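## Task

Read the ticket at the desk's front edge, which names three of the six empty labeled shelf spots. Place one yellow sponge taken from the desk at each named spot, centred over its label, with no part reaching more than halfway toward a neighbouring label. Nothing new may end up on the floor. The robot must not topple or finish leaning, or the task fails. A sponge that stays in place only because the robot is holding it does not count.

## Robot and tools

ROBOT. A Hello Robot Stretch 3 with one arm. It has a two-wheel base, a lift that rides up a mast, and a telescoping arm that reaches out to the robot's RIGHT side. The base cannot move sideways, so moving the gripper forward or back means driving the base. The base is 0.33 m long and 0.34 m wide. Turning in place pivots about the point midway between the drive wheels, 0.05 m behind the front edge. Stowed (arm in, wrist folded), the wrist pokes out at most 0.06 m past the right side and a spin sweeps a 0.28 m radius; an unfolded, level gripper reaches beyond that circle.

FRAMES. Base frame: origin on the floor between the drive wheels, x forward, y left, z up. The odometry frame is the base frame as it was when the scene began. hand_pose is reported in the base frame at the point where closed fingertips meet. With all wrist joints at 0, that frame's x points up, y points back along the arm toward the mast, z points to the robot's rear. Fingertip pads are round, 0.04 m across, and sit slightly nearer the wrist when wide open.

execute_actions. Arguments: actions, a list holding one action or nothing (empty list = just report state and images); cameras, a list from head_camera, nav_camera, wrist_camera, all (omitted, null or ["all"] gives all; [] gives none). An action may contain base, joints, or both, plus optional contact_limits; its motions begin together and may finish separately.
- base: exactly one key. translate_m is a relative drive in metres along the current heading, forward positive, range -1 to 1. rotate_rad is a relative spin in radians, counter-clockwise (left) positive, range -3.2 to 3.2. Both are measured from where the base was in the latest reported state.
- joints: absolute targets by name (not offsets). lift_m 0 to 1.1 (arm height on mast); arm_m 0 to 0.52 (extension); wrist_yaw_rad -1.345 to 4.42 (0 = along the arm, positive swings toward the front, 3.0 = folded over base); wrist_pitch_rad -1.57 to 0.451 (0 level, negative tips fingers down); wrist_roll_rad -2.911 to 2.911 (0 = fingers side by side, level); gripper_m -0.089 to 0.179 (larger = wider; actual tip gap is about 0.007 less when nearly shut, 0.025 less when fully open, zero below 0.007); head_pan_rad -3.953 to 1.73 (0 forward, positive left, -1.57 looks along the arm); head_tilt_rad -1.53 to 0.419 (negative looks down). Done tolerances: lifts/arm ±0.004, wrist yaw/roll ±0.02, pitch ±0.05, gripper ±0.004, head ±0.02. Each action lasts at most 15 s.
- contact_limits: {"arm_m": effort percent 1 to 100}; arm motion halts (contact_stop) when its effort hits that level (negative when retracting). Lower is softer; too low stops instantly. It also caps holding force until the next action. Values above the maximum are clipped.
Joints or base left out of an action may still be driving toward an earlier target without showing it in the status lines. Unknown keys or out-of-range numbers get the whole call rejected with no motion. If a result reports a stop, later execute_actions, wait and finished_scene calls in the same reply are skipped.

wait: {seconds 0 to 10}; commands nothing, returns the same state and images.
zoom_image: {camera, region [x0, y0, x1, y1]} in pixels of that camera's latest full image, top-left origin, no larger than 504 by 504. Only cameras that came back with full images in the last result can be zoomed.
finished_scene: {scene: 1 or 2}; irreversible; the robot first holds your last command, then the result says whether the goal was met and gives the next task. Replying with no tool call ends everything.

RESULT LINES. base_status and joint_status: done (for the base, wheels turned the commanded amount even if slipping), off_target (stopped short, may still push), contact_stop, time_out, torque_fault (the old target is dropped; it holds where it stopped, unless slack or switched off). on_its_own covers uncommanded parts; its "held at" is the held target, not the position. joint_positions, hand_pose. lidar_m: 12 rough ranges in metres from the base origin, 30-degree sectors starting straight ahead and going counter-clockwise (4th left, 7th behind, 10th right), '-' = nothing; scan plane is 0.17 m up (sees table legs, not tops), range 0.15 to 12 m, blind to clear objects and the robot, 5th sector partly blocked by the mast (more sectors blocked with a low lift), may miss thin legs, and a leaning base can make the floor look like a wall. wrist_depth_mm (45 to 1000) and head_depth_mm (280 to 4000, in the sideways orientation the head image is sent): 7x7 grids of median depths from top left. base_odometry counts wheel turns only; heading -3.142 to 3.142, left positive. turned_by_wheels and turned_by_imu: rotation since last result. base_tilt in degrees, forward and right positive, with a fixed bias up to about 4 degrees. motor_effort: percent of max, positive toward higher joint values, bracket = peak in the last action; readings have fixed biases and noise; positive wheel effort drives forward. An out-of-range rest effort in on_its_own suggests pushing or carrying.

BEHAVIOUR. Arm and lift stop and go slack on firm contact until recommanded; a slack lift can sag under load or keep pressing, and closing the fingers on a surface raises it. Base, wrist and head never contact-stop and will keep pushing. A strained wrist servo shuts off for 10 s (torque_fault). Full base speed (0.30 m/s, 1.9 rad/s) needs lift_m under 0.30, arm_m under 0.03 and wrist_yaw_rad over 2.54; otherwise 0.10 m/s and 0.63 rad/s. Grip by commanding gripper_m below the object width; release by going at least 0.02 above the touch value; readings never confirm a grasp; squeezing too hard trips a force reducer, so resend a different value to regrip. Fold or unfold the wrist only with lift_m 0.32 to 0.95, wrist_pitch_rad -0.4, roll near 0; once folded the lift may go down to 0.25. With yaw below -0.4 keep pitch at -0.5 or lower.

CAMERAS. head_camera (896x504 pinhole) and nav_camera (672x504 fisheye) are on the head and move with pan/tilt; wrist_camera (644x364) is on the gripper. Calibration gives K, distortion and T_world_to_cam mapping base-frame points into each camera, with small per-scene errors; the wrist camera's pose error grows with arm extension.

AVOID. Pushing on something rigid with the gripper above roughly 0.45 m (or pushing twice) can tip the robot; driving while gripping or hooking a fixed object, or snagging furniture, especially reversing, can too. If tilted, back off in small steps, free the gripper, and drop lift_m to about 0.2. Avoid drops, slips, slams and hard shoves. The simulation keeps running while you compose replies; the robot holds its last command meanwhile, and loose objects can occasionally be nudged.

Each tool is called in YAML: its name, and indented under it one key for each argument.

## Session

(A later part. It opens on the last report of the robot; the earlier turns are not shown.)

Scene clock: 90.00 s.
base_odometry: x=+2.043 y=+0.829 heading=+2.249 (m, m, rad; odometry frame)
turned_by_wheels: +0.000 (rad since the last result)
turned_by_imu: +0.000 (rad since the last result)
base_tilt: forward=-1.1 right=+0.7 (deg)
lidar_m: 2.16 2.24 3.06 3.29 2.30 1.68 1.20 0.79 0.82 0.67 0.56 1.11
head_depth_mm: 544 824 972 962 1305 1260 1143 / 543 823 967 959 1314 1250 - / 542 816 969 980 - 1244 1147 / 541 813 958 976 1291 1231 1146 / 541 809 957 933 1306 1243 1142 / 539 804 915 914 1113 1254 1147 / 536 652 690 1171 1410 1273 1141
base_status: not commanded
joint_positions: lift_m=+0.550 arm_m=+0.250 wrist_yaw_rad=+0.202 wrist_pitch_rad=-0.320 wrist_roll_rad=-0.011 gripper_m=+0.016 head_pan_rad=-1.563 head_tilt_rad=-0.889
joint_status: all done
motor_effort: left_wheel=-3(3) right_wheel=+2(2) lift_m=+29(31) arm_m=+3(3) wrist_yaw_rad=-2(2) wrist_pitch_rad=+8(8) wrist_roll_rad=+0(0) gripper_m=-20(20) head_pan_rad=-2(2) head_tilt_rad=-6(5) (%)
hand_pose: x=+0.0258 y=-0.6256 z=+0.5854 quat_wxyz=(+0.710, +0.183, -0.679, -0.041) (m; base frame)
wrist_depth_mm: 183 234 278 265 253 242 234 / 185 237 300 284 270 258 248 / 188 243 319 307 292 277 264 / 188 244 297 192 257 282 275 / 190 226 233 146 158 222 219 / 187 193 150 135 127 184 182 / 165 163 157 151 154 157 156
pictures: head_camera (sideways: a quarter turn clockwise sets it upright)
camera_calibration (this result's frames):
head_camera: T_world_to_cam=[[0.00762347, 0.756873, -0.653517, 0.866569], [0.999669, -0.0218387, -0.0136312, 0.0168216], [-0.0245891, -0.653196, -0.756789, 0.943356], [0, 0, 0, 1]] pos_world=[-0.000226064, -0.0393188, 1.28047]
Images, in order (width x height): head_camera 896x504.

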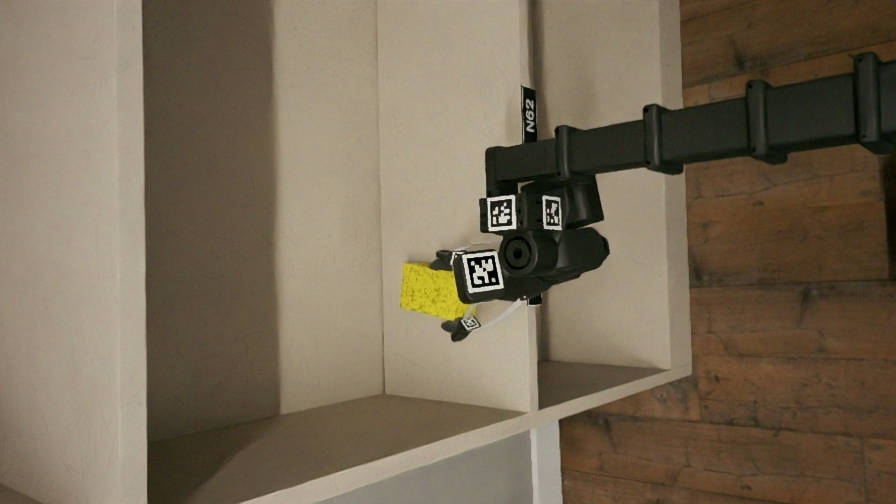

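execute_actions:
  actions:
    - {"base":{"translate_m":-0.02},"joints":{"lift_m":0.545}}
  cameras: []

execute_actions:
  actions:
    - {"joints":{"gripper_m":0.14}}
  cameras: []

execute_actions:
  actions:
    - {"joints":{"arm_m":0.0,"lift_m":0.57,"head_pan_rad":-0.47,"head_tilt_rad":-0.5}}

execute_actions:
  actions:
    - {"base":{"rotate_rad":1.47},"joints":{"lift_m":0.29,"wrist_yaw_rad":2.62,"gripper_m":0.04,"head_pan_rad":0}}
  cameras: []

execute_actions:
  actions:
    - {"base":{"translate_m":1}}
  cameras: []

execute_actions:
  actions:
    - {"base":{"translate_m":1}}
  cameras: []

execute_actions:
  actions:
    - {"base":{"translate_m":0.5},"joints":{"lift_m":0.75}}
  cameras: []

execute_actions:
  actions:
    - {"base":{"rotate_rad":1.64},"joints":{"lift_m":1.02,"wrist_yaw_rad":0.9,"gripper_m":0.179,"head_pan_rad":-1.57,"head_tilt_rad":-0.4}}

Scene clock: 93.77 s.
base_odometry: x=+2.056 y=+0.813 heading=+2.249 (m, m, rad; odometry frame)
turned_by_wheels: +0.000 (rad since the last result)
turned_by_imu: +0.001 (rad since the last result)
base_tilt: forward=-1.1 right=+0.6 (deg)
lidar_m: 2.18 2.26 3.10 3.60 2.28 1.66 1.18 0.77 0.81 0.74 0.57 1.13
head_depth_mm: 544 821 970 961 1321 1264 1147 / 543 821 971 959 1313 1254 - / 542 813 962 981 - 1246 1149 / 541 811 959 965 1288 1237 1140 / 539 809 951 938 1316 1236 1137 / 538 803 927 931 1099 1251 1140 / 537 728 712 822 1406 1272 1137
base_status: done
joint_positions: lift_m=+0.545 arm_m=+0.250 wrist_yaw_rad=+0.202 wrist_pitch_rad=-0.320 wrist_roll_rad=-0.011 gripper_m=+0.016 head_pan_rad=-1.563 head_tilt_rad=-0.889
joint_status: all done
motor_effort: left_wheel=-3(10) right_wheel=+3(5) lift_m=+29(29) arm_m=+3(3) wrist_yaw_rad=-3(3) wrist_pitch_rad=+8(8) wrist_roll_rad=+0(0) gripper_m=-20(19) head_pan_rad=-2(2) head_tilt_rad=-5(5) (%)
hand_pose: x=+0.0258 y=-0.6256 z=+0.5804 quat_wxyz=(+0.710, +0.183, -0.679, -0.041) (m; base frame)
wrist_depth_mm: 200 260 279 263 252 242 231 / 201 264 301 284 272 259 247 / 203 268 325 308 291 278 265 / 206 260 285 190 248 273 268 / 208 227 225 146 157 216 212 / 188 186 150 135 127 178 175 / 158 159 152 147 149 151 150
pictures: none
No camera images: the call's "cameras" was empty. Leave "cameras" out to get every camera's image.

Scene clock: 95.50 s.
base_odometry: x=+2.056 y=+0.813 heading=+2.249 (m, m, rad; odometry frame)
turned_by_wheels: +0.000 (rad since the last result)
turned_by_imu: +0.000 (rad since the last result)
base_tilt: forward=-1.1 right=+0.6 (deg)
lidar_m: 2.17 2.26 3.09 3.61 2.27 1.66 1.18 0.77 0.81 0.74 0.57 1.13
head_depth_mm: 545 824 977 960 1319 1256 1144 / 543 821 964 963 1308 1257 - / 542 816 964 985 - 1236 1142 / 540 811 961 978 1283 1239 1148 / 538 808 952 943 1317 1236 1140 / 539 804 924 935 1095 1250 1139 / 536 725 716 821 1401 1275 1133
base_status: not commanded
joint_positions: lift_m=+0.545 arm_m=+0.250 wrist_yaw_rad=+0.202 wrist_pitch_rad=-0.320 wrist_roll_rad=-0.011 gripper_m=+0.140 head_pan_rad=-1.563 head_tilt_rad=-0.889
joint_status: all done
motor_effort: left_wheel=-3(3) right_wheel=+2(3) lift_m=+29(29) arm_m=+3(3) wrist_yaw_rad=-2(2) wrist_pitch_rad=+8(8) wrist_roll_rad=+0(0) gripper_m=+1(84) head_pan_rad=-2(3) head_tilt_rad=-5(6) (%)
hand_pose: x=+0.0258 y=-0.6256 z=+0.5804 quat_wxyz=(+0.710, +0.183, -0.679, -0.041) (m; base frame)
wrist_depth_mm: 200 261 278 266 253 243 234 / 202 264 300 285 271 259 248 / 203 269 324 307 291 277 265 / 206 263 285 199 247 272 266 / 209 232 224 150 200 224 212 / 188 - 178 137 174 - 176 / - 153 156 150 153 149 150
pictures: none
No camera images: the call's "cameras" was empty. Leave "cameras" out to get every camera's image.

Scene clock: 98.57 s.
base_odometry: x=+2.056 y=+0.813 heading=+2.249 (m, m, rad; odometry frame)
turned_by_wheels: +0.000 (rad since the last result)
turned_by_imu: +0.001 (rad since the last result)
base_tilt: forward=-1.1 right=+0.7 (deg)
lidar_m: 2.18 2.26 3.10 3.60 2.28 1.66 1.18 0.77 0.81 0.75 0.56 1.13
head_depth_mm: 947 1000 1055 1123 1202 1295 1320 / 1057 1125 1193 1288 1394 1499 1354 / 1193 1252 1230 1358 1520 1590 1354 / 1383 1424 1149 1261 1394 1539 1343 / 1614 1654 1857 1610 1884 1634 1349 / 1931 1772 1846 2031 1988 1634 1348 / 1872 1993 2133 2305 2052 1640 1356
base_status: not commanded
joint_positions: lift_m=+0.570 arm_m=+0.000 wrist_yaw_rad=+0.202 wrist_pitch_rad=-0.320 wrist_roll_rad=-0.011 gripper_m=+0.140 head_pan_rad=-0.477 head_tilt_rad=-0.507
joint_status: all done
motor_effort: left_wheel=-3(3) right_wheel=+3(2) lift_m=+37(38) arm_m=-1(0) wrist_yaw_rad=-2(2) wrist_pitch_rad=+8(8) wrist_roll_rad=+0(0) gripper_m=-1(0) head_pan_rad=+2(34) head_tilt_rad=+3(25) (%)
hand_pose: x=+0.0258 y=-0.3761 z=+0.6052 quat_wxyz=(+0.710, +0.183, -0.679, -0.041) (m; base frame)
wrist_depth_mm: 612 314 418 495 473 448 433 / 668 614 427 529 502 491 464 / 720 693 409 402 415 443 424 / 783 751 357 335 330 322 314 / 901 840 456 677 628 588 288 / 940 - 514 743 695 - 617 / 826 784 579 675 669 664 648
pictures: head_camera (sideways: a quarter turn clockwise sets it upright), nav_camera (sideways: a quarter turn counterclockwise sets it upright), wrist_camera
camera_calibration (this result's frames):
head_camera: T_world_to_cam=[[-0.401515, 0.222716, -0.88836, 1.17519], [0.487832, 0.872936, -0.00163758, 0.00433332], [0.775117, -0.434028, -0.459145, 0.551283], [0, 0, 0, 1]] pos_world=[0.042434, -0.0262446, 1.29712]
nav_camera: T_world_to_cam=[[0.39223, -0.188867, 0.900269, -1.13272], [-0.496392, -0.867421, 0.0342927, 0.0127268], [0.774436, -0.460337, -0.433981, 0.523508], [0, 0, 0, 1]] pos_world=[0.0451806, 0.0380965, 1.24651]
wrist_camera: T_world_to_cam=[[-0.982743, -0.184204, -0.0168877, -0.0339043], [-0.0724623, 0.46737, -0.881087, 0.752761], [0.170192, -0.864658, -0.472653, 0.119982], [0, 0, 0, 1]] pos_world=[0.000807632, -0.25432, 0.719385]
Images, in order (width x height): head_camera 896x504, nav_camera 672x504, wrist_camera 644x364.

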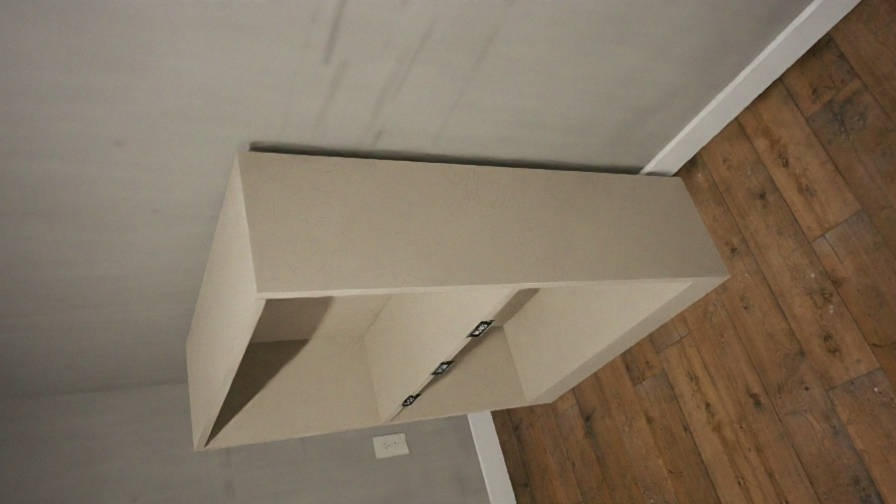

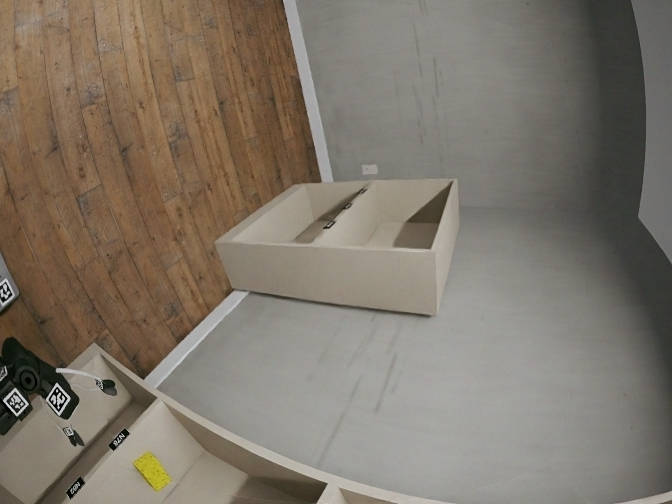

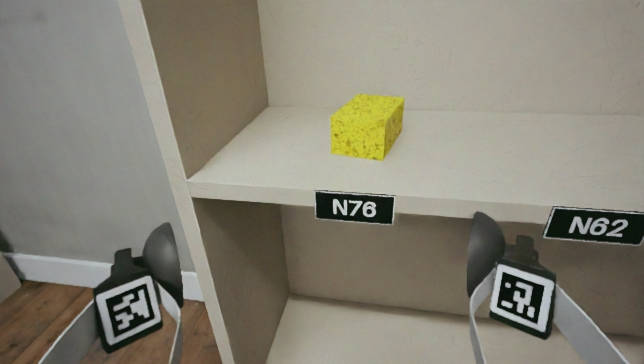

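Scene clock: 101.97 s.
base_odometry: x=+2.056 y=+0.813 heading=-2.565 (m, m, rad; odometry frame)
turned_by_wheels: +1.470 (rad since the last result)
turned_by_imu: +1.483 (rad since the last result)
base_tilt: forward=-1.1 right=+0.7 (deg)
lidar_m: 3.30 2.54 1.72 1.18 1.19 0.77 0.79 0.56 1.08 1.86 2.20 2.82
head_depth_mm: 3626 3947 - 2748 2025 1622 1347 / 3605 3873 - 2771 2062 1612 1358 / 3501 3797 3946 2768 2039 1632 1350 / 3406 3701 3983 2732 2039 1640 1358 / 3389 3682 3811 2747 2055 1619 1360 / 3367 3594 3678 2789 2048 1640 1352 / 3326 3493 3751 2740 2055 1636 1356
base_status: done
joint_positions: lift_m=+0.290 arm_m=+0.000 wrist_yaw_rad=+2.617 wrist_pitch_rad=-0.320 wrist_roll_rad=-0.011 gripper_m=+0.040 head_pan_rad=-0.007 head_tilt_rad=-0.507
joint_status: all done
motor_effort: left_wheel=-3(10) right_wheel=+3(7) lift_m=+29(29) arm_m=-1(1) wrist_yaw_rad=+4(7) wrist_pitch_rad=+8(8) wrist_roll_rad=+0(0) gripper_m=+0(83) head_pan_rad=+2(24) head_tilt_rad=+3(3) (%)
hand_pose: x=+0.0968 y=+0.0588 z=+0.3255 quat_wxyz=(+0.290, +0.700, -0.071, +0.649) (m; base frame)
wrist_depth_mm: - - - - - - - / 920 - - - - - - / - - - - - - - / 914 935 900 884 864 868 833 / 715 721 716 686 703 666 659 / 588 578 590 563 - 553 555 / 500 486 478 485 466 472 468
pictures: none
No camera images: the call's "cameras" was empty. Leave "cameras" out to get every camera's image.

Scene clock: 107.07 s.
base_odometry: x=+1.218 y=+0.268 heading=-2.565 (m, m, rad; odometry frame)
turned_by_wheels: +0.000 (rad since the last result)
turned_by_imu: -0.003 (rad since the last result)
base_tilt: forward=-1.1 right=+0.6 (deg)
lidar_m: 2.27 2.52 1.83 1.70 1.60 1.66 1.54 1.76 2.23 2.07 2.10 2.67
head_depth_mm: 2703 2940 3191 2741 2029 1641 1357 / 2675 2854 3101 2743 2026 1617 1362 / 2634 2726 3029 2751 2046 1622 1354 / 2572 2678 3042 2763 2072 1637 1356 / 2507 2658 2917 2719 2059 1631 1351 / 2481 2546 2849 2676 2078 1637 1357 / 2463 2544 2853 2791 2055 1628 1370
base_status: done
joint_positions: lift_m=+0.290 arm_m=+0.000 wrist_yaw_rad=+2.617 wrist_pitch_rad=-0.320 wrist_roll_rad=-0.011 gripper_m=+0.040 head_pan_rad=-0.007 head_tilt_rad=-0.506
joint_status: not commanded
motor_effort: left_wheel=-3(9) right_wheel=+2(10) lift_m=+29(29) arm_m=-1(1) wrist_yaw_rad=+3(4) wrist_pitch_rad=+8(8) wrist_roll_rad=+0(0) gripper_m=+0(0) head_pan_rad=+3(3) head_tilt_rad=+3(4) (%)
hand_pose: x=+0.0967 y=+0.0588 z=+0.3255 quat_wxyz=(+0.290, +0.700, -0.070, +0.649) (m; base frame)
wrist_depth_mm: - - - - - - - / - - - - - - - / - - - - - - - / 923 895 896 871 877 827 845 / 735 718 720 691 702 672 659 / 580 590 594 570 - 556 549 / 500 493 475 481 468 474 465
pictures: none
No camera images: the call's "cameras" was empty. Leave "cameras" out to get every camera's image.

Scene clock: 112.17 s.
base_odometry: x=+0.379 y=-0.278 heading=-2.565 (m, m, rad; odometry frame)
turned_by_wheels: +0.000 (rad since the last result)
turned_by_imu: -0.003 (rad since the last result)
base_tilt: forward=-1.1 right=+0.6 (deg)
lidar_m: 1.27 1.59 1.93 1.79 1.84 2.33 2.53 2.65 2.11 1.96 1.99 1.60
head_depth_mm: 1769 1922 2107 2320 2053 1624 1348 / 1741 1849 1343 2226 1964 1624 1355 / 1706 1829 1487 2204 1955 1624 1361 / 1677 1799 1502 2178 2049 1630 1340 / 1658 1770 1362 2080 1982 1647 1348 / 1630 1730 1243 1582 2039 1621 1351 / 1605 1698 1363 1967 1984 1647 1354
base_status: done
joint_positions: lift_m=+0.290 arm_m=+0.000 wrist_yaw_rad=+2.617 wrist_pitch_rad=-0.320 wrist_roll_rad=-0.011 gripper_m=+0.040 head_pan_rad=-0.007 head_tilt_rad=-0.506
joint_status: not commanded
motor_effort: left_wheel=-2(9) right_wheel=+2(9) lift_m=+29(29) arm_m=-1(1) wrist_yaw_rad=+3(3) wrist_pitch_rad=+8(8) wrist_roll_rad=+0(0) gripper_m=+1(0) head_pan_rad=+2(3) head_tilt_rad=+4(3) (%)
hand_pose: x=+0.0967 y=+0.0588 z=+0.3255 quat_wxyz=(+0.290, +0.700, -0.070, +0.649) (m; base frame)
wrist_depth_mm: - - - - - - - / - - - - - - - / - - - - - - - / 949 929 888 876 859 838 809 / 716 715 715 699 707 658 661 / 587 580 592 571 - 553 552 / 498 491 472 475 470 468 470
pictures: none
No camera images: the call's "cameras" was empty. Leave "cameras" out to get every camera's image.

Scene clock: 118.47 s.
base_odometry: x=-0.040 y=-0.550 heading=-2.565 (m, m, rad; odometry frame)
turned_by_wheels: +0.000 (rad since the last result)
turned_by_imu: -0.001 (rad since the last result)
base_tilt: forward=-1.1 right=+0.6 (deg)
lidar_m: 0.77 0.81 1.85 1.85 1.87 2.40 3.05 3.09 2.05 1.91 1.94 1.11
head_depth_mm: 1297 1417 1134 819 1840 1621 1312 / 1275 1392 1134 820 1797 1490 1352 / 1258 1359 1142 764 1803 1640 1357 / 1238 1338 1145 750 1774 1630 1346 / 1215 1314 1147 742 1701 1533 1322 / 1193 1288 1146 745 1167 1025 1365 / 1178 1264 1148 744 1171 990 1355
base_status: done
joint_positions: lift_m=+0.750 arm_m=+0.000 wrist_yaw_rad=+2.618 wrist_pitch_rad=-0.319 wrist_roll_rad=-0.011 gripper_m=+0.040 head_pan_rad=-0.007 head_tilt_rad=-0.506
joint_status: all done
motor_effort: left_wheel=-2(10) right_wheel=+2(9) lift_m=+37(39) arm_m=-1(1) wrist_yaw_rad=+3(3) wrist_pitch_rad=+8(8) wrist_roll_rad=+0(0) gripper_m=+0(0) head_pan_rad=+3(3) head_tilt_rad=+2(3) (%)
hand_pose: x=+0.0967 y=+0.0589 z=+0.7853 quat_wxyz=(+0.290, +0.700, -0.070, +0.649) (m; base frame)
wrist_depth_mm: - - - - - - - / - - - - - - - / - - - - - - - / - - - - - - 675 / - - - - - - - / - - - - - - - / - - 956 - 945 966 951
pictures: none
No camera images: the call's "cameras" was empty. Leave "cameras" out to get every camera's image.

Scene clock: 122.00 s.
base_odometry: x=-0.040 y=-0.550 heading=-0.925 (m, m, rad; odometry frame)
turned_by_wheels: +1.640 (rad since the last result)
turned_by_imu: +1.654 (rad since the last result)
base_tilt: forward=-1.1 right=+0.6 (deg)
lidar_m: 1.85 1.92 2.56 3.05 2.84 2.00 1.91 1.95 1.11 0.77 0.81 1.96
head_depth_mm: 1266 1352 1427 1050 - - - / 1236 1344 1404 917 706 - - / 1228 1332 1383 804 695 - - / 1217 1316 1383 922 735 - - / 1204 1301 1375 820 1188 1042 - / 1210 1289 1368 928 703 - - / 1198 1275 1354 931 704 - -
base_status: done
joint_positions: lift_m=+1.020 arm_m=+0.000 wrist_yaw_rad=+0.903 wrist_pitch_rad=-0.319 wrist_roll_rad=-0.011 gripper_m=+0.179 head_pan_rad=-1.563 head_tilt_rad=-0.408
joint_status: all done
motor_effort: left_wheel=-4(10) right_wheel=+2(7) lift_m=+37(39) arm_m=-1(1) wrist_yaw_rad=-4(5) wrist_pitch_rad=+8(8) wrist_roll_rad=+0(0) gripper_m=+0(85) head_pan_rad=-2(33) head_tilt_rad=+5(15) (%)
hand_pose: x=+0.1637 y=-0.2913 z=+1.0554 quat_wxyz=(+0.681, +0.404, -0.575, +0.206) (m; base frame)
wrist_depth_mm: - - - - - - 891 / - - - 968 905 914 856 / - - - 652 575 562 556 / - - - - - 437 412 / - - - - - - 373 / - - - - - 776 - / - - - - - 686 634
pictures: head_camera (sideways: a quarter turn clockwise sets it upright), nav_camera (sideways: a quarter turn counterclockwise sets it upright), wrist_camera
camera_calibration (this result's frames):
head_camera: T_world_to_cam=[[0.0105756, 0.369156, -0.929307, 1.2261], [0.999695, -0.0246648, 0.00157885, -0.00297649], [-0.0223383, -0.92904, -0.369305, 0.439239], [0, 0, 0, 1]] pos_world=[-0.000179381, -0.0446269, 1.30164]
nav_camera: T_world_to_cam=[[0.0150343, -0.344105, 0.938811, -1.18071], [-0.998831, 0.0379812, 0.0299168, 0.0214845], [-0.0459517, -0.938163, -0.343131, 0.410286], [0, 0, 0, 1]] pos_world=[0.058064, -0.0221894, 1.24861]
wrist_camera: T_world_to_cam=[[-0.63228, -0.774555, -0.0169037, -0.104494], [-0.356054, 0.309891, -0.881586, 1.12089], [0.688075, -0.551391, -0.471721, 0.388167], [0, 0, 0, 1]] pos_world=[0.0659405, -0.21426, 1.1695]
Images, in order (width x height): head_camera 896x504, nav_camera 672x504, wrist_camera 644x364.

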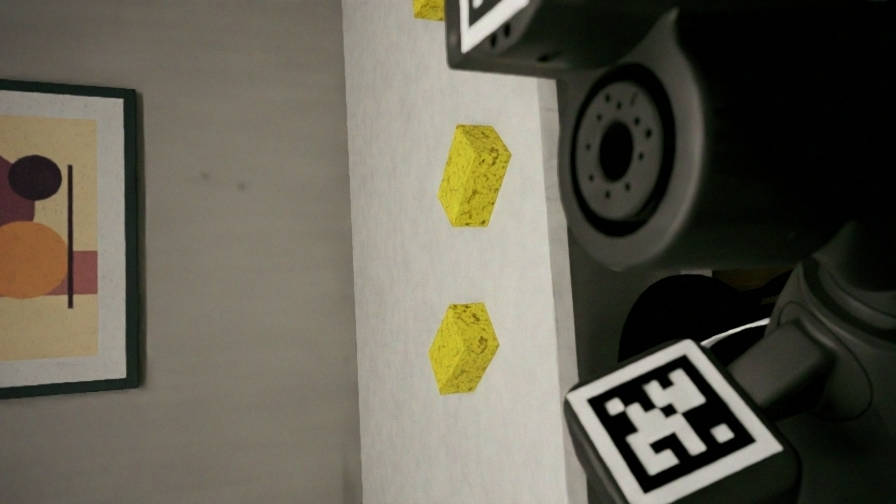

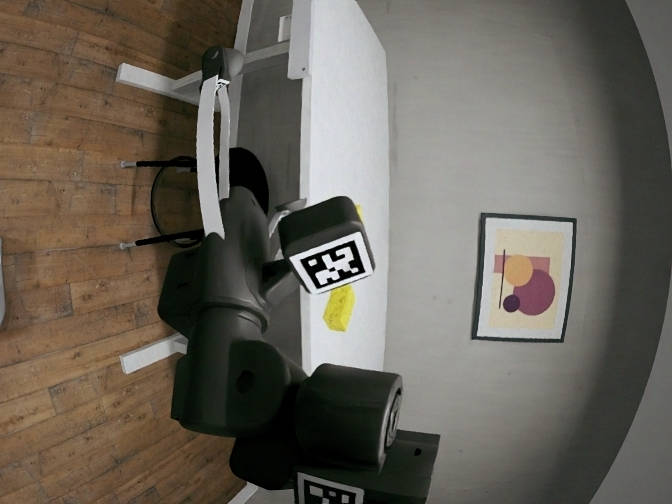

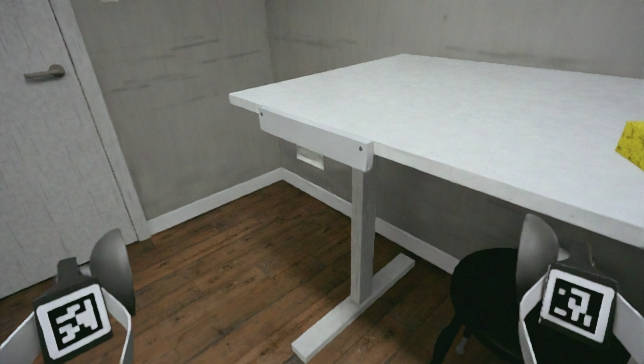

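execute_actions:
  actions:
    - {"base":{"translate_m":-0.05},"joints":{"wrist_yaw_rad":0.8,"arm_m":0.49,"lift_m":1.0}}
  cameras: ["wrist_camera"]

execute_actions:
  actions:
    - {"joints":{"lift_m":0.947}}
  cameras: ["wrist_camera","head_camera"]

Scene clock: 128.07 s.
base_odometry: x=-0.070 y=-0.510 heading=-0.925 (m, m, rad; odometry frame)
turned_by_wheels: +0.000 (rad since the last result)
turned_by_imu: +0.001 (rad since the last result)
base_tilt: forward=-1.0 right=+0.7 (deg)
lidar_m: 1.90 1.98 2.62 3.04 2.75 1.95 1.85 1.90 1.09 0.77 0.83 1.97
head_depth_mm: 1269 1353 1421 - 1197 1305 1375 / 1250 1341 1402 860 1671 1749 1451 / 1223 1327 - 920 1661 1750 1455 / 1215 1312 - 795 1650 1725 1461 / 1206 1299 1361 820 1617 1121 1398 / 1196 1286 1379 807 737 1030 1416 / 1208 1283 1362 878 741 1029 1388
base_status: done
joint_positions: lift_m=+1.000 arm_m=+0.490 wrist_yaw_rad=+0.801 wrist_pitch_rad=-0.319 wrist_roll_rad=-0.011 gripper_m=+0.179 head_pan_rad=-1.563 head_tilt_rad=-0.408
joint_status: all done
motor_effort: left_wheel=-3(10) right_wheel=+2(4) lift_m=+29(29) arm_m=+3(4) wrist_yaw_rad=-1(4) wrist_pitch_rad=+8(7) wrist_roll_rad=+0(0) gripper_m=+1(0) head_pan_rad=-2(2) head_tilt_rad=+3(4) (%)
hand_pose: x=+0.1479 y=-0.7989 z=+1.0357 quat_wxyz=(+0.690, +0.375, -0.595, +0.171) (m; base frame)
wrist_depth_mm: - - - 867 711 614 522 / - - 883 843 725 640 551 / 588 568 547 537 525 510 497 / 414 405 398 390 383 374 370 / 321 321 309 306 299 297 293 / - 258 255 192 231 245 249 / - 217 215 163 198 209 198
pictures: wrist_camera
camera_calibration (this result's frames):
wrist_camera: T_world_to_cam=[[-0.707601, -0.70641, -0.0169039, -0.442358], [-0.322776, 0.344416, -0.881586, 1.27785], [0.628583, -0.618355, -0.471721, 0.0651711], [0, 0, 0, 1]] pos_world=[0.0584812, -0.712299, 1.1498]
Images, in order (width x height): wrist_camera 644x364.

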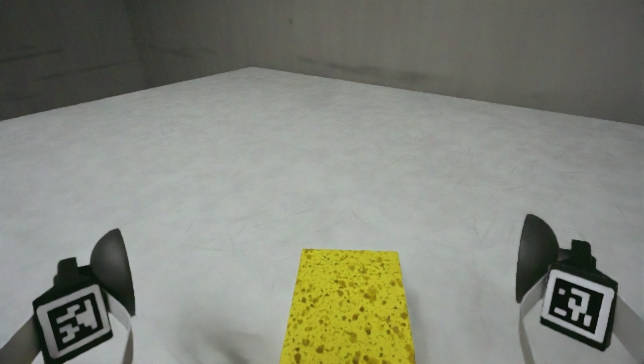

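Scene clock: 129.37 s.
base_odometry: x=-0.070 y=-0.510 heading=-0.925 (m, m, rad; odometry frame)
turned_by_wheels: +0.000 (rad since the last result)
turned_by_imu: +0.000 (rad since the last result)
base_tilt: forward=-1.1 right=+0.6 (deg)
lidar_m: 1.90 1.97 2.62 3.05 2.75 1.95 1.85 1.91 1.09 0.77 0.83 1.96
head_depth_mm: 1264 1351 1417 1047 - 1364 1370 / 1247 1333 1410 - 1699 1750 1454 / 1227 1330 1397 774 1655 1749 1454 / 1210 1318 1392 773 1639 1736 1457 / 1204 1307 1373 813 1616 1131 1397 / 1190 1287 1363 818 736 1031 1418 / 1198 1275 1358 964 740 1030 1398
base_status: not commanded
joint_positions: lift_m=+0.947 arm_m=+0.490 wrist_yaw_rad=+0.801 wrist_pitch_rad=-0.319 wrist_roll_rad=-0.011 gripper_m=+0.179 head_pan_rad=-1.563 head_tilt_rad=-0.408
joint_status: all done
motor_effort: left_wheel=-3(3) right_wheel=+3(3) lift_m=+29(29) arm_m=+3(3) wrist_yaw_rad=-2(1) wrist_pitch_rad=+7(8) wrist_roll_rad=+0(0) gripper_m=+0(0) head_pan_rad=-2(2) head_tilt_rad=+2(3) (%)
hand_pose: x=+0.1479 y=-0.7989 z=+0.9827 quat_wxyz=(+0.690, +0.375, -0.595, +0.171) (m; base frame)
wrist_depth_mm: - - - 898 718 611 523 / - 693 646 623 602 583 524 / 417 406 401 386 378 367 357 / 296 291 286 192 275 271 265 / 231 233 224 148 160 216 212 / - 185 183 122 126 177 180 / - 157 151 111 109 151 143
pictures: head_camera (sideways: a quarter turn clockwise sets it upright), wrist_camera
camera_calibration (this result's frames):
head_camera: T_world_to_cam=[[0.0106597, 0.369011, -0.929364, 1.22618], [0.999689, -0.0248892, 0.00158384, -0.00298295], [-0.0225467, -0.929092, -0.369162, 0.439054], [0, 0, 0, 1]] pos_world=[-0.000189409, -0.0446255, 1.30165]
wrist_camera: T_world_to_cam=[[-0.707601, -0.70641, -0.0169038, -0.443254], [-0.322776, 0.344416, -0.881586, 1.23113], [0.628583, -0.618355, -0.471721, 0.0401702], [0, 0, 0, 1]] pos_world=[0.0584812, -0.712299, 1.0968]
Images, in order (width x height): head_camera 896x504, wrist_camera 644x364.

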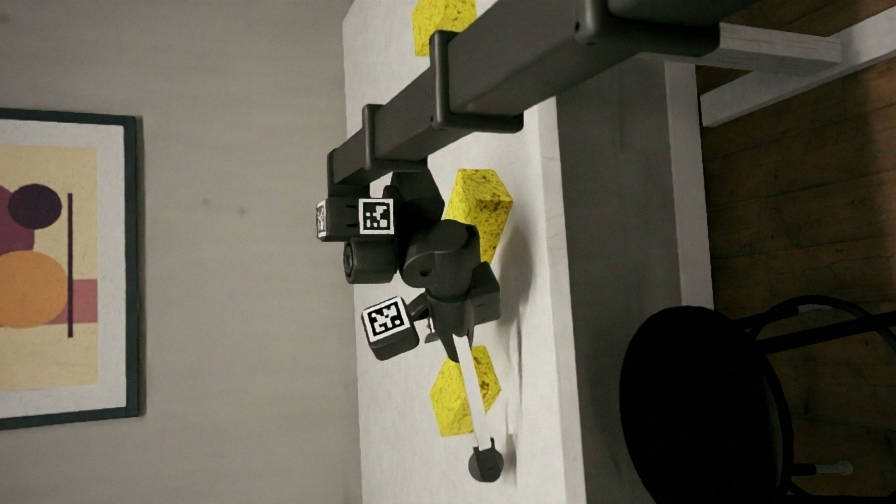

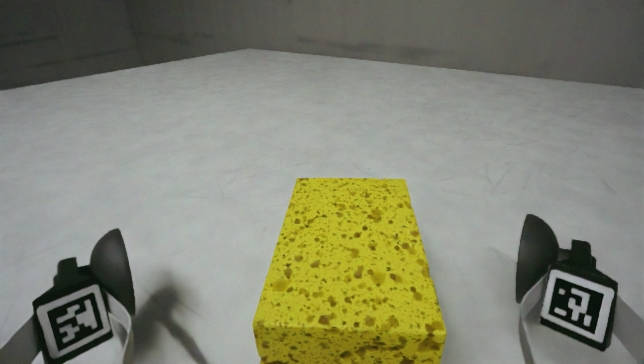

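execute_actions:
  actions:
    - {"joints":{"gripper_m":0.01}}
  cameras: []

execute_actions:
  actions:
    - {"joints":{"lift_m":0.97,"arm_m":0.1,"wrist_yaw_rad":1.3}}
  cameras: []

execute_actions:
  actions:
    - {"base":{"rotate_rad":1.9},"joints":{"lift_m":0.6,"arm_m":0,"wrist_yaw_rad":2.62}}
  cameras: ["wrist_camera"]

execute_actions:
  actions:
    - {"base":{"translate_m":0.3},"joints":{"lift_m":0.29}}
  cameras: []

execute_actions:
  actions:
    - {"base":{"translate_m":1}}
  cameras: []

execute_actions:
  actions:
    - {"base":{"translate_m":1}}
  cameras: []

execute_actions:
  actions:
    - {"base":{"translate_m":0.33},"joints":{"lift_m":0.58}}
  cameras: []

execute_actions:
  actions:
    - {"base":{"rotate_rad":1.24},"joints":{"wrist_yaw_rad":0,"head_tilt_rad":-0.9}}

Scene clock: 133.87 s.
base_odometry: x=-0.070 y=-0.510 heading=-0.925 (m, m, rad; odometry frame)
turned_by_wheels: +0.000 (rad since the last result)
turned_by_imu: +0.001 (rad since the last result)
base_tilt: forward=-1.1 right=+0.7 (deg)
lidar_m: 1.90 1.98 2.63 3.03 2.75 1.95 1.86 1.91 1.09 0.77 0.83 1.96
head_depth_mm: 1267 1356 1424 1048 - 1372 1373 / 1250 1339 1406 - 1695 1767 1450 / 1221 1327 1399 770 1658 1752 1451 / 1223 1313 1390 774 1621 1751 1457 / 1196 1307 1368 817 1621 1124 1384 / 1191 1289 1364 989 739 1023 1415 / 1205 1272 1354 934 739 1034 1388
base_status: not commanded
joint_positions: lift_m=+0.947 arm_m=+0.490 wrist_yaw_rad=+0.801 wrist_pitch_rad=-0.319 wrist_roll_rad=-0.011 gripper_m=+0.011 head_pan_rad=-1.563 head_tilt_rad=-0.408
joint_status: all done
motor_effort: left_wheel=-3(3) right_wheel=+3(3) lift_m=+29(29) arm_m=+3(3) wrist_yaw_rad=-1(1) wrist_pitch_rad=+7(7) wrist_roll_rad=+0(0) gripper_m=-24(99) head_pan_rad=-2(2) head_tilt_rad=+4(5) (%)
hand_pose: x=+0.1479 y=-0.7989 z=+0.9827 quat_wxyz=(+0.690, +0.375, -0.595, +0.171) (m; base frame)
wrist_depth_mm: - - - 885 735 609 520 / - 685 652 630 604 581 519 / 418 409 399 387 376 367 354 / 298 289 289 189 272 271 263 / 230 227 233 148 153 214 212 / 189 187 123 122 121 177 174 / 158 157 146 113 112 151 149
pictures: none
No camera images: the call's "cameras" was empty. Leave "cameras" out to get every camera's image.

Scene clock: 137.93 s.
base_odometry: x=-0.070 y=-0.510 heading=-0.925 (m, m, rad; odometry frame)
turned_by_wheels: +0.000 (rad since the last result)
turned_by_imu: +0.001 (rad since the last result)
base_tilt: forward=-1.1 right=+0.6 (deg)
lidar_m: 1.90 1.98 2.62 3.04 2.76 1.95 1.85 1.91 1.09 0.77 0.83 1.96
head_depth_mm: 1270 1343 1426 858 - 1313 1373 / 1251 1343 1407 980 - - 1441 / 1224 1328 1396 918 - - 1387 / 1217 1324 1383 870 736 - 1377 / 1214 1297 1372 924 1618 1129 - / 1195 1290 1367 929 704 - - / 1204 1276 1349 934 704 - -
base_status: not commanded
joint_positions: lift_m=+0.970 arm_m=+0.100 wrist_yaw_rad=+1.299 wrist_pitch_rad=-0.319 wrist_roll_rad=-0.011 gripper_m=+0.024 head_pan_rad=-1.563 head_tilt_rad=-0.408
joint_status: all done
on_its_own: gripper_m is held at +0.023, not at your +0.010, by its stall guard, which is not easing now
motor_effort: left_wheel=-3(3) right_wheel=+2(3) lift_m=+37(41) arm_m=-1(2) wrist_yaw_rad=+2(5) wrist_pitch_rad=+8(8) wrist_roll_rad=+0(0) gripper_m=-20(23) head_pan_rad=-2(2) head_tilt_rad=+4(4) (%)
hand_pose: x=+0.2057 y=-0.3087 z=+1.0054 quat_wxyz=(+0.627, +0.510, -0.484, +0.335) (m; base frame)
wrist_depth_mm: - - - - - - - / - - - - 699 679 656 / - - - - 603 464 424 / - - - 189 - - 348 / - - - 148 153 - - / - - 123 122 121 - - / - - - 113 112 - 605
pictures: none
No camera images: the call's "cameras" was empty. Leave "cameras" out to get every camera's image.

Scene clock: 142.13 s.
base_odometry: x=-0.070 y=-0.510 heading=+0.975 (m, m, rad; odometry frame)
turned_by_wheels: +1.900 (rad since the last result)
turned_by_imu: +1.917 (rad since the last result)
base_tilt: forward=-1.1 right=+0.6 (deg)
lidar_m: 3.11 2.12 1.86 1.86 1.64 1.09 0.77 1.21 1.90 1.90 2.26 3.05
head_depth_mm: 1582 1672 1795 1924 2047 1789 1448 / 1616 1709 1821 1963 2099 1784 1458 / 1643 1757 1872 2022 2169 1800 1458 / 1686 1792 1927 2087 2217 1805 1459 / 1729 1863 1996 2157 2259 1792 1458 / 1764 1890 2029 2244 2338 1797 1474 / 1815 1939 2100 2247 2384 1804 1473
base_status: done
joint_positions: lift_m=+0.600 arm_m=+0.000 wrist_yaw_rad=+2.617 wrist_pitch_rad=-0.319 wrist_roll_rad=-0.011 gripper_m=+0.024 head_pan_rad=-1.563 head_tilt_rad=-0.408
joint_status: all done
on_its_own: gripper_m is held at +0.023, not at your +0.010, by its stall guard, which is not easing now
motor_effort: left_wheel=-3(10) right_wheel=+3(6) lift_m=+29(31) arm_m=-1(4) wrist_yaw_rad=+4(4) wrist_pitch_rad=+8(8) wrist_roll_rad=+0(0) gripper_m=-20(21) head_pan_rad=-2(3) head_tilt_rad=+4(4) (%)
hand_pose: x=+0.0968 y=+0.0588 z=+0.6356 quat_wxyz=(+0.290, +0.700, -0.071, +0.649) (m; base frame)
wrist_depth_mm: - - - - - - - / - - - - - - - / - - - - - - - / - - - 189 - - - / - - - 148 153 - - / - - 122 122 121 942 925 / 861 846 786 113 112 807 796
pictures: wrist_camera
camera_calibration (this result's frames):
wrist_camera: T_world_to_cam=[[0.856901, -0.515204, -0.0168912, -0.0421081], [-0.256016, -0.396915, -0.881427, 0.650298], [0.44741, 0.759621, -0.472018, 0.375602], [0, 0, 0, 1]] pos_world=[0.034521, -0.0488961, 0.74977]
Images, in order (width x height): wrist_camera 644x364.

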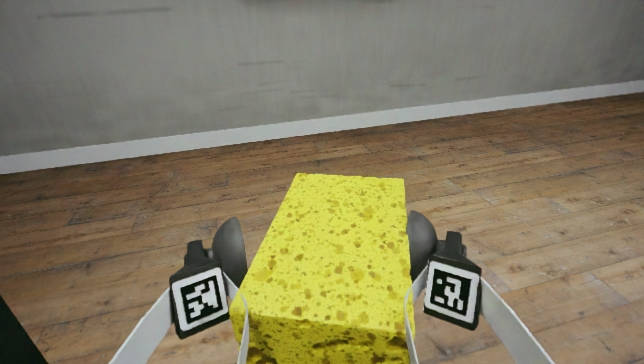

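Scene clock: 146.43 s.
base_odometry: x=+0.099 y=-0.262 heading=+0.975 (m, m, rad; odometry frame)
turned_by_wheels: +0.000 (rad since the last result)
turned_by_imu: +0.000 (rad since the last result)
base_tilt: forward=-1.1 right=+0.6 (deg)
lidar_m: 2.81 2.02 1.77 1.77 1.98 1.33 1.06 1.50 1.98 1.98 2.37 2.75
head_depth_mm: 1646 1739 1864 1997 2110 1795 1455 / 1687 1793 1915 2040 2143 1804 1457 / 1727 1841 1975 2148 2274 1786 1455 / 1778 1899 2032 2169 2300 1801 1462 / 1815 1936 2094 2252 2356 1795 1466 / 1862 1991 2171 2326 2367 1824 1463 / 1889 2031 2185 2382 2391 1832 1462
base_status: done
joint_positions: lift_m=+0.290 arm_m=+0.000 wrist_yaw_rad=+2.617 wrist_pitch_rad=-0.319 wrist_roll_rad=-0.011 gripper_m=+0.024 head_pan_rad=-1.563 head_tilt_rad=-0.408
joint_status: all done
on_its_own: gripper_m is held at +0.023, not at your +0.010, by its stall guard, which is not easing now
motor_effort: left_wheel=-3(18) right_wheel=+2(11) lift_m=+29(30) arm_m=-1(1) wrist_yaw_rad=+3(4) wrist_pitch_rad=+8(8) wrist_roll_rad=+0(0) gripper_m=-21(20) head_pan_rad=-2(2) head_tilt_rad=+4(3) (%)
hand_pose: x=+0.0967 y=+0.0588 z=+0.3256 quat_wxyz=(+0.290, +0.700, -0.070, +0.649) (m; base frame)
wrist_depth_mm: - - - - - - - / - - - - - - - / - - - - - - - / 933 921 889 189 849 864 818 / 721 697 721 148 154 672 653 / 582 582 122 122 121 553 547 / 493 490 127 113 112 472 476
pictures: none
No camera images: the call's "cameras" was empty. Leave "cameras" out to get every camera's image.

Scene clock: 151.53 s.
base_odometry: x=+0.660 y=+0.565 heading=+0.974 (m, m, rad; odometry frame)
turned_by_wheels: +0.000 (rad since the last result)
turned_by_imu: -0.003 (rad since the last result)
base_tilt: forward=-1.1 right=+0.6 (deg)
lidar_m: 1.80 1.70 1.49 1.49 1.75 2.25 2.07 2.60 2.29 2.29 2.17 1.84
head_depth_mm: 1905 2017 2177 2297 2327 1809 1456 / 1943 2074 2192 2375 2366 1794 1449 / 1978 2091 2255 2453 2346 1790 1442 / 2024 2155 2310 2493 2358 1799 1454 / 2070 2215 2345 2560 2335 1807 1450 / 2107 2273 2425 2627 2387 1811 1469 / 2201 2325 2512 2428 2344 1817 1470
base_status: done
joint_positions: lift_m=+0.290 arm_m=+0.000 wrist_yaw_rad=+2.617 wrist_pitch_rad=-0.319 wrist_roll_rad=-0.011 gripper_m=+0.024 head_pan_rad=-1.563 head_tilt_rad=-0.408
joint_status: not commanded
on_its_own: gripper_m is held at +0.023, not at your +0.010, by its stall guard, which is not easing now
motor_effort: left_wheel=-3(9) right_wheel=+2(9) lift_m=+29(29) arm_m=-1(1) wrist_yaw_rad=+4(3) wrist_pitch_rad=+8(8) wrist_roll_rad=+0(0) gripper_m=-20(20) head_pan_rad=-1(2) head_tilt_rad=+3(4) (%)
hand_pose: x=+0.0967 y=+0.0588 z=+0.3255 quat_wxyz=(+0.290, +0.700, -0.070, +0.649) (m; base frame)
wrist_depth_mm: - - - - - - - / - - - - - - - / - - - - - - - / 926 923 890 189 855 834 829 / 738 720 728 148 154 668 660 / 594 579 123 122 121 562 546 / 492 491 127 113 112 473 470
pictures: none
No camera images: the call's "cameras" was empty. Leave "cameras" out to get every camera's image.

Scene clock: 156.63 s.
base_odometry: x=+1.222 y=+1.393 heading=+0.974 (m, m, rad; odometry frame)
turned_by_wheels: +0.000 (rad since the last result)
turned_by_imu: -0.003 (rad since the last result)
base_tilt: forward=-1.0 right=+0.6 (deg)
lidar_m: 0.80 1.13 1.20 1.21 1.41 2.52 3.10 2.95 2.57 1.74 1.11 1.12
head_depth_mm: 2133 2284 2430 2589 2363 1794 1459 / 2187 2345 2520 2669 2376 1799 1459 / 2225 2422 2544 2386 2365 1805 1454 / 2284 2432 2595 2373 2336 1804 1454 / 2337 2492 2663 2874 2366 1787 1452 / 2328 2494 2544 2633 1986 1815 1461 / 1472 1567 1661 1787 1934 1701 1460
base_status: done
joint_positions: lift_m=+0.290 arm_m=+0.000 wrist_yaw_rad=+2.617 wrist_pitch_rad=-0.319 wrist_roll_rad=-0.011 gripper_m=+0.024 head_pan_rad=-1.563 head_tilt_rad=-0.408
joint_status: not commanded
on_its_own: gripper_m is held at +0.023, not at your +0.010, by its stall guard, which is not easing now
motor_effort: left_wheel=-2(10) right_wheel=+2(9) lift_m=+29(29) arm_m=-1(1) wrist_yaw_rad=+3(3) wrist_pitch_rad=+8(8) wrist_roll_rad=+0(0) gripper_m=-21(20) head_pan_rad=-2(2) head_tilt_rad=+4(4) (%)
hand_pose: x=+0.0967 y=+0.0588 z=+0.3255 quat_wxyz=(+0.290, +0.700, -0.070, +0.649) (m; base frame)
wrist_depth_mm: 977 - - - - 943 921 / - - - - - - 933 / - - - - - - 860 / 907 909 886 189 844 843 728 / 719 710 730 148 153 673 664 / 590 569 123 122 121 556 539 / 493 484 127 113 112 472 468
pictures: none
No camera images: the call's "cameras" was empty. Leave "cameras" out to get every camera's image.

Scene clock: 161.40 s.
base_odometry: x=+1.407 y=+1.666 heading=+0.974 (m, m, rad; odometry frame)
turned_by_wheels: +0.000 (rad since the last result)
turned_by_imu: +0.000 (rad since the last result)
base_tilt: forward=-1.1 right=+0.6 (deg)
lidar_m: 0.75 0.86 1.11 1.12 1.30 2.31 3.41 3.08 2.24 0.99 0.91 0.49
head_depth_mm: 2223 2374 2514 2732 2339 1786 1457 / 2294 2400 2543 2382 2351 1783 1453 / 2307 2450 2673 2564 2360 1802 1450 / 2370 2522 2677 2880 2262 1794 1455 / 1470 1568 1667 1778 1923 1721 1459 / 1481 1577 1545 1724 1428 1554 1323 / 1313 1336 929 989 1065 1172 1306
base_status: done
joint_positions: lift_m=+0.580 arm_m=+0.000 wrist_yaw_rad=+2.618 wrist_pitch_rad=-0.320 wrist_roll_rad=-0.011 gripper_m=+0.024 head_pan_rad=-1.563 head_tilt_rad=-0.408
joint_status: all done
on_its_own: gripper_m is held at +0.023, not at your +0.010, by its stall guard, which is not easing now
motor_effort: left_wheel=-2(10) right_wheel=+1(10) lift_m=+37(38) arm_m=-1(1) wrist_yaw_rad=+3(2) wrist_pitch_rad=+8(8) wrist_roll_rad=+0(0) gripper_m=-20(21) head_pan_rad=-2(2) head_tilt_rad=+5(4) (%)
hand_pose: x=+0.0966 y=+0.0588 z=+0.6151 quat_wxyz=(+0.290, +0.700, -0.070, +0.649) (m; base frame)
wrist_depth_mm: 905 932 - - 814 804 642 / 942 - - - 855 665 576 / - - - - 939 899 443 / - - - 189 975 925 688 / - - - 148 153 906 698 / 994 946 123 122 121 800 711 / 820 802 762 113 112 714 664
pictures: none
No camera images: the call's "cameras" was empty. Leave "cameras" out to get every camera's image.

Scene clock: 164.33 s.
base_odometry: x=+1.407 y=+1.666 heading=+2.214 (m, m, rad; odometry frame)
turned_by_wheels: +1.240 (rad since the last result)
turned_by_imu: +1.251 (rad since the last result)
base_tilt: forward=-1.1 right=+0.6 (deg)
lidar_m: 1.11 1.14 1.51 3.57 3.42 2.80 2.24 0.99 0.84 0.48 0.77 0.86
head_depth_mm: 738 849 1013 1245 1437 1284 1169 / 728 843 1000 1231 1427 1286 - / 720 830 981 1207 1422 1287 - / 618 502 682 876 790 1200 - / 540 758 892 919 1282 1214 1138 / 539 750 879 916 1256 1217 1141 / 537 738 867 912 1256 1210 1144
base_status: done
joint_positions: lift_m=+0.580 arm_m=+0.000 wrist_yaw_rad=+0.003 wrist_pitch_rad=-0.320 wrist_roll_rad=-0.011 gripper_m=+0.024 head_pan_rad=-1.563 head_tilt_rad=-0.889
joint_status: all done
on_its_own: gripper_m is held at +0.023, not at your +0.010, by its stall guard, which is not easing now
motor_effort: left_wheel=-3(10) right_wheel=+3(6) lift_m=+37(37) arm_m=-1(1) wrist_yaw_rad=-3(5) wrist_pitch_rad=+8(8) wrist_roll_rad=+0(0) gripper_m=-20(20) head_pan_rad=-2(2) head_tilt_rad=-6(33) (%)
hand_pose: x=-0.0208 y=-0.3809 z=+0.6151 quat_wxyz=(+0.702, +0.114, -0.694, -0.111) (m; base frame)
wrist_depth_mm: 418 430 439 436 498 515 516 / 445 455 467 468 535 547 560 / 431 420 412 375 573 599 611 / 305 301 294 189 627 649 660 / 261 267 268 148 152 700 733 / 610 625 123 122 121 793 808 / 666 682 654 113 112 776 775
pictures: head_camera (sideways: a quarter turn clockwise sets it upright), nav_camera (sideways: a quarter turn counterclockwise sets it upright), wrist_camera
camera_calibration (this result's frames):
head_camera: T_world_to_cam=[[0.0078218, 0.756653, -0.65377, 0.866897], [0.999663, -0.0221031, -0.0136213, 0.0168088], [-0.0247569, -0.653443, -0.756571, 0.943073], [0, 0, 0, 1]] pos_world=[-0.000236228, -0.0393243, 1.28048]
nav_camera: T_world_to_cam=[[0.0178516, -0.73881, 0.673677, -0.835042], [-0.998674, 0.0193673, 0.0477034, -0.00164787], [-0.048291, -0.673635, -0.737485, 0.923361], [0, 0, 0, 1]] pos_world=[0.0578512, 0.00510307, 1.24359]
wrist_camera: T_world_to_cam=[[-0.999764, 0.0136736, -0.0168804, -0.00537363], [0.0213388, 0.472541, -0.88105, 0.764299], [-0.00407045, -0.881203, -0.472721, 0.118632], [0, 0, 0, 1]] pos_world=[-0.0211987, -0.25655, 0.729375]
Images, in order (width x height): head_camera 896x504, nav_camera 672x504, wrist_camera 644x364.

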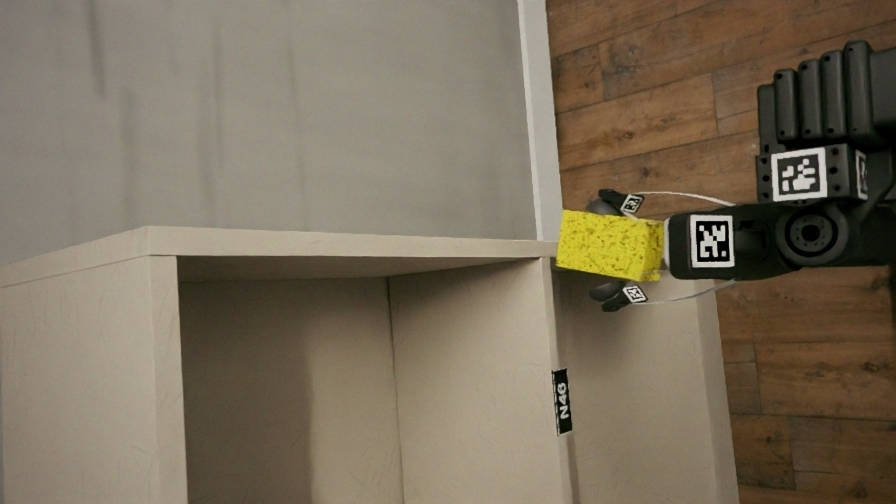

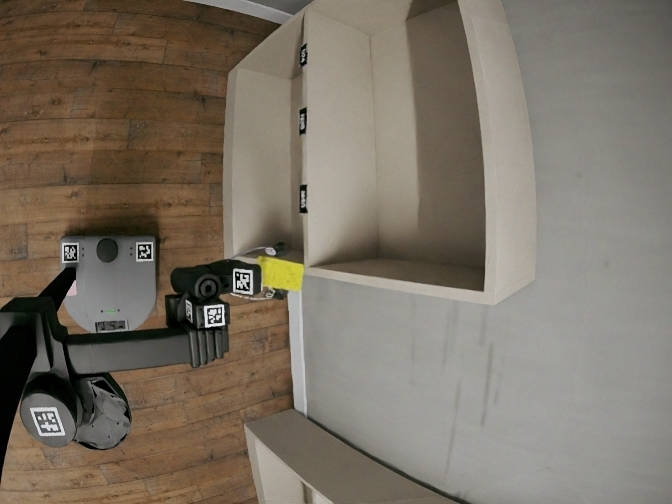

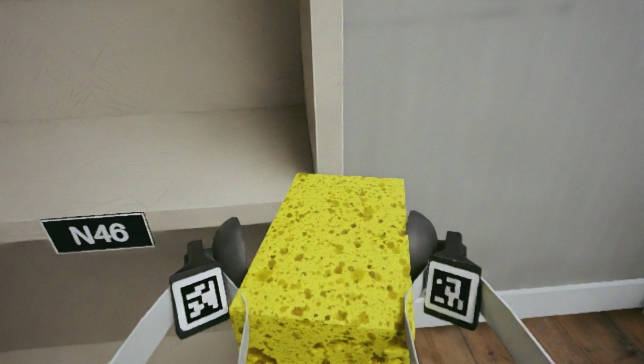

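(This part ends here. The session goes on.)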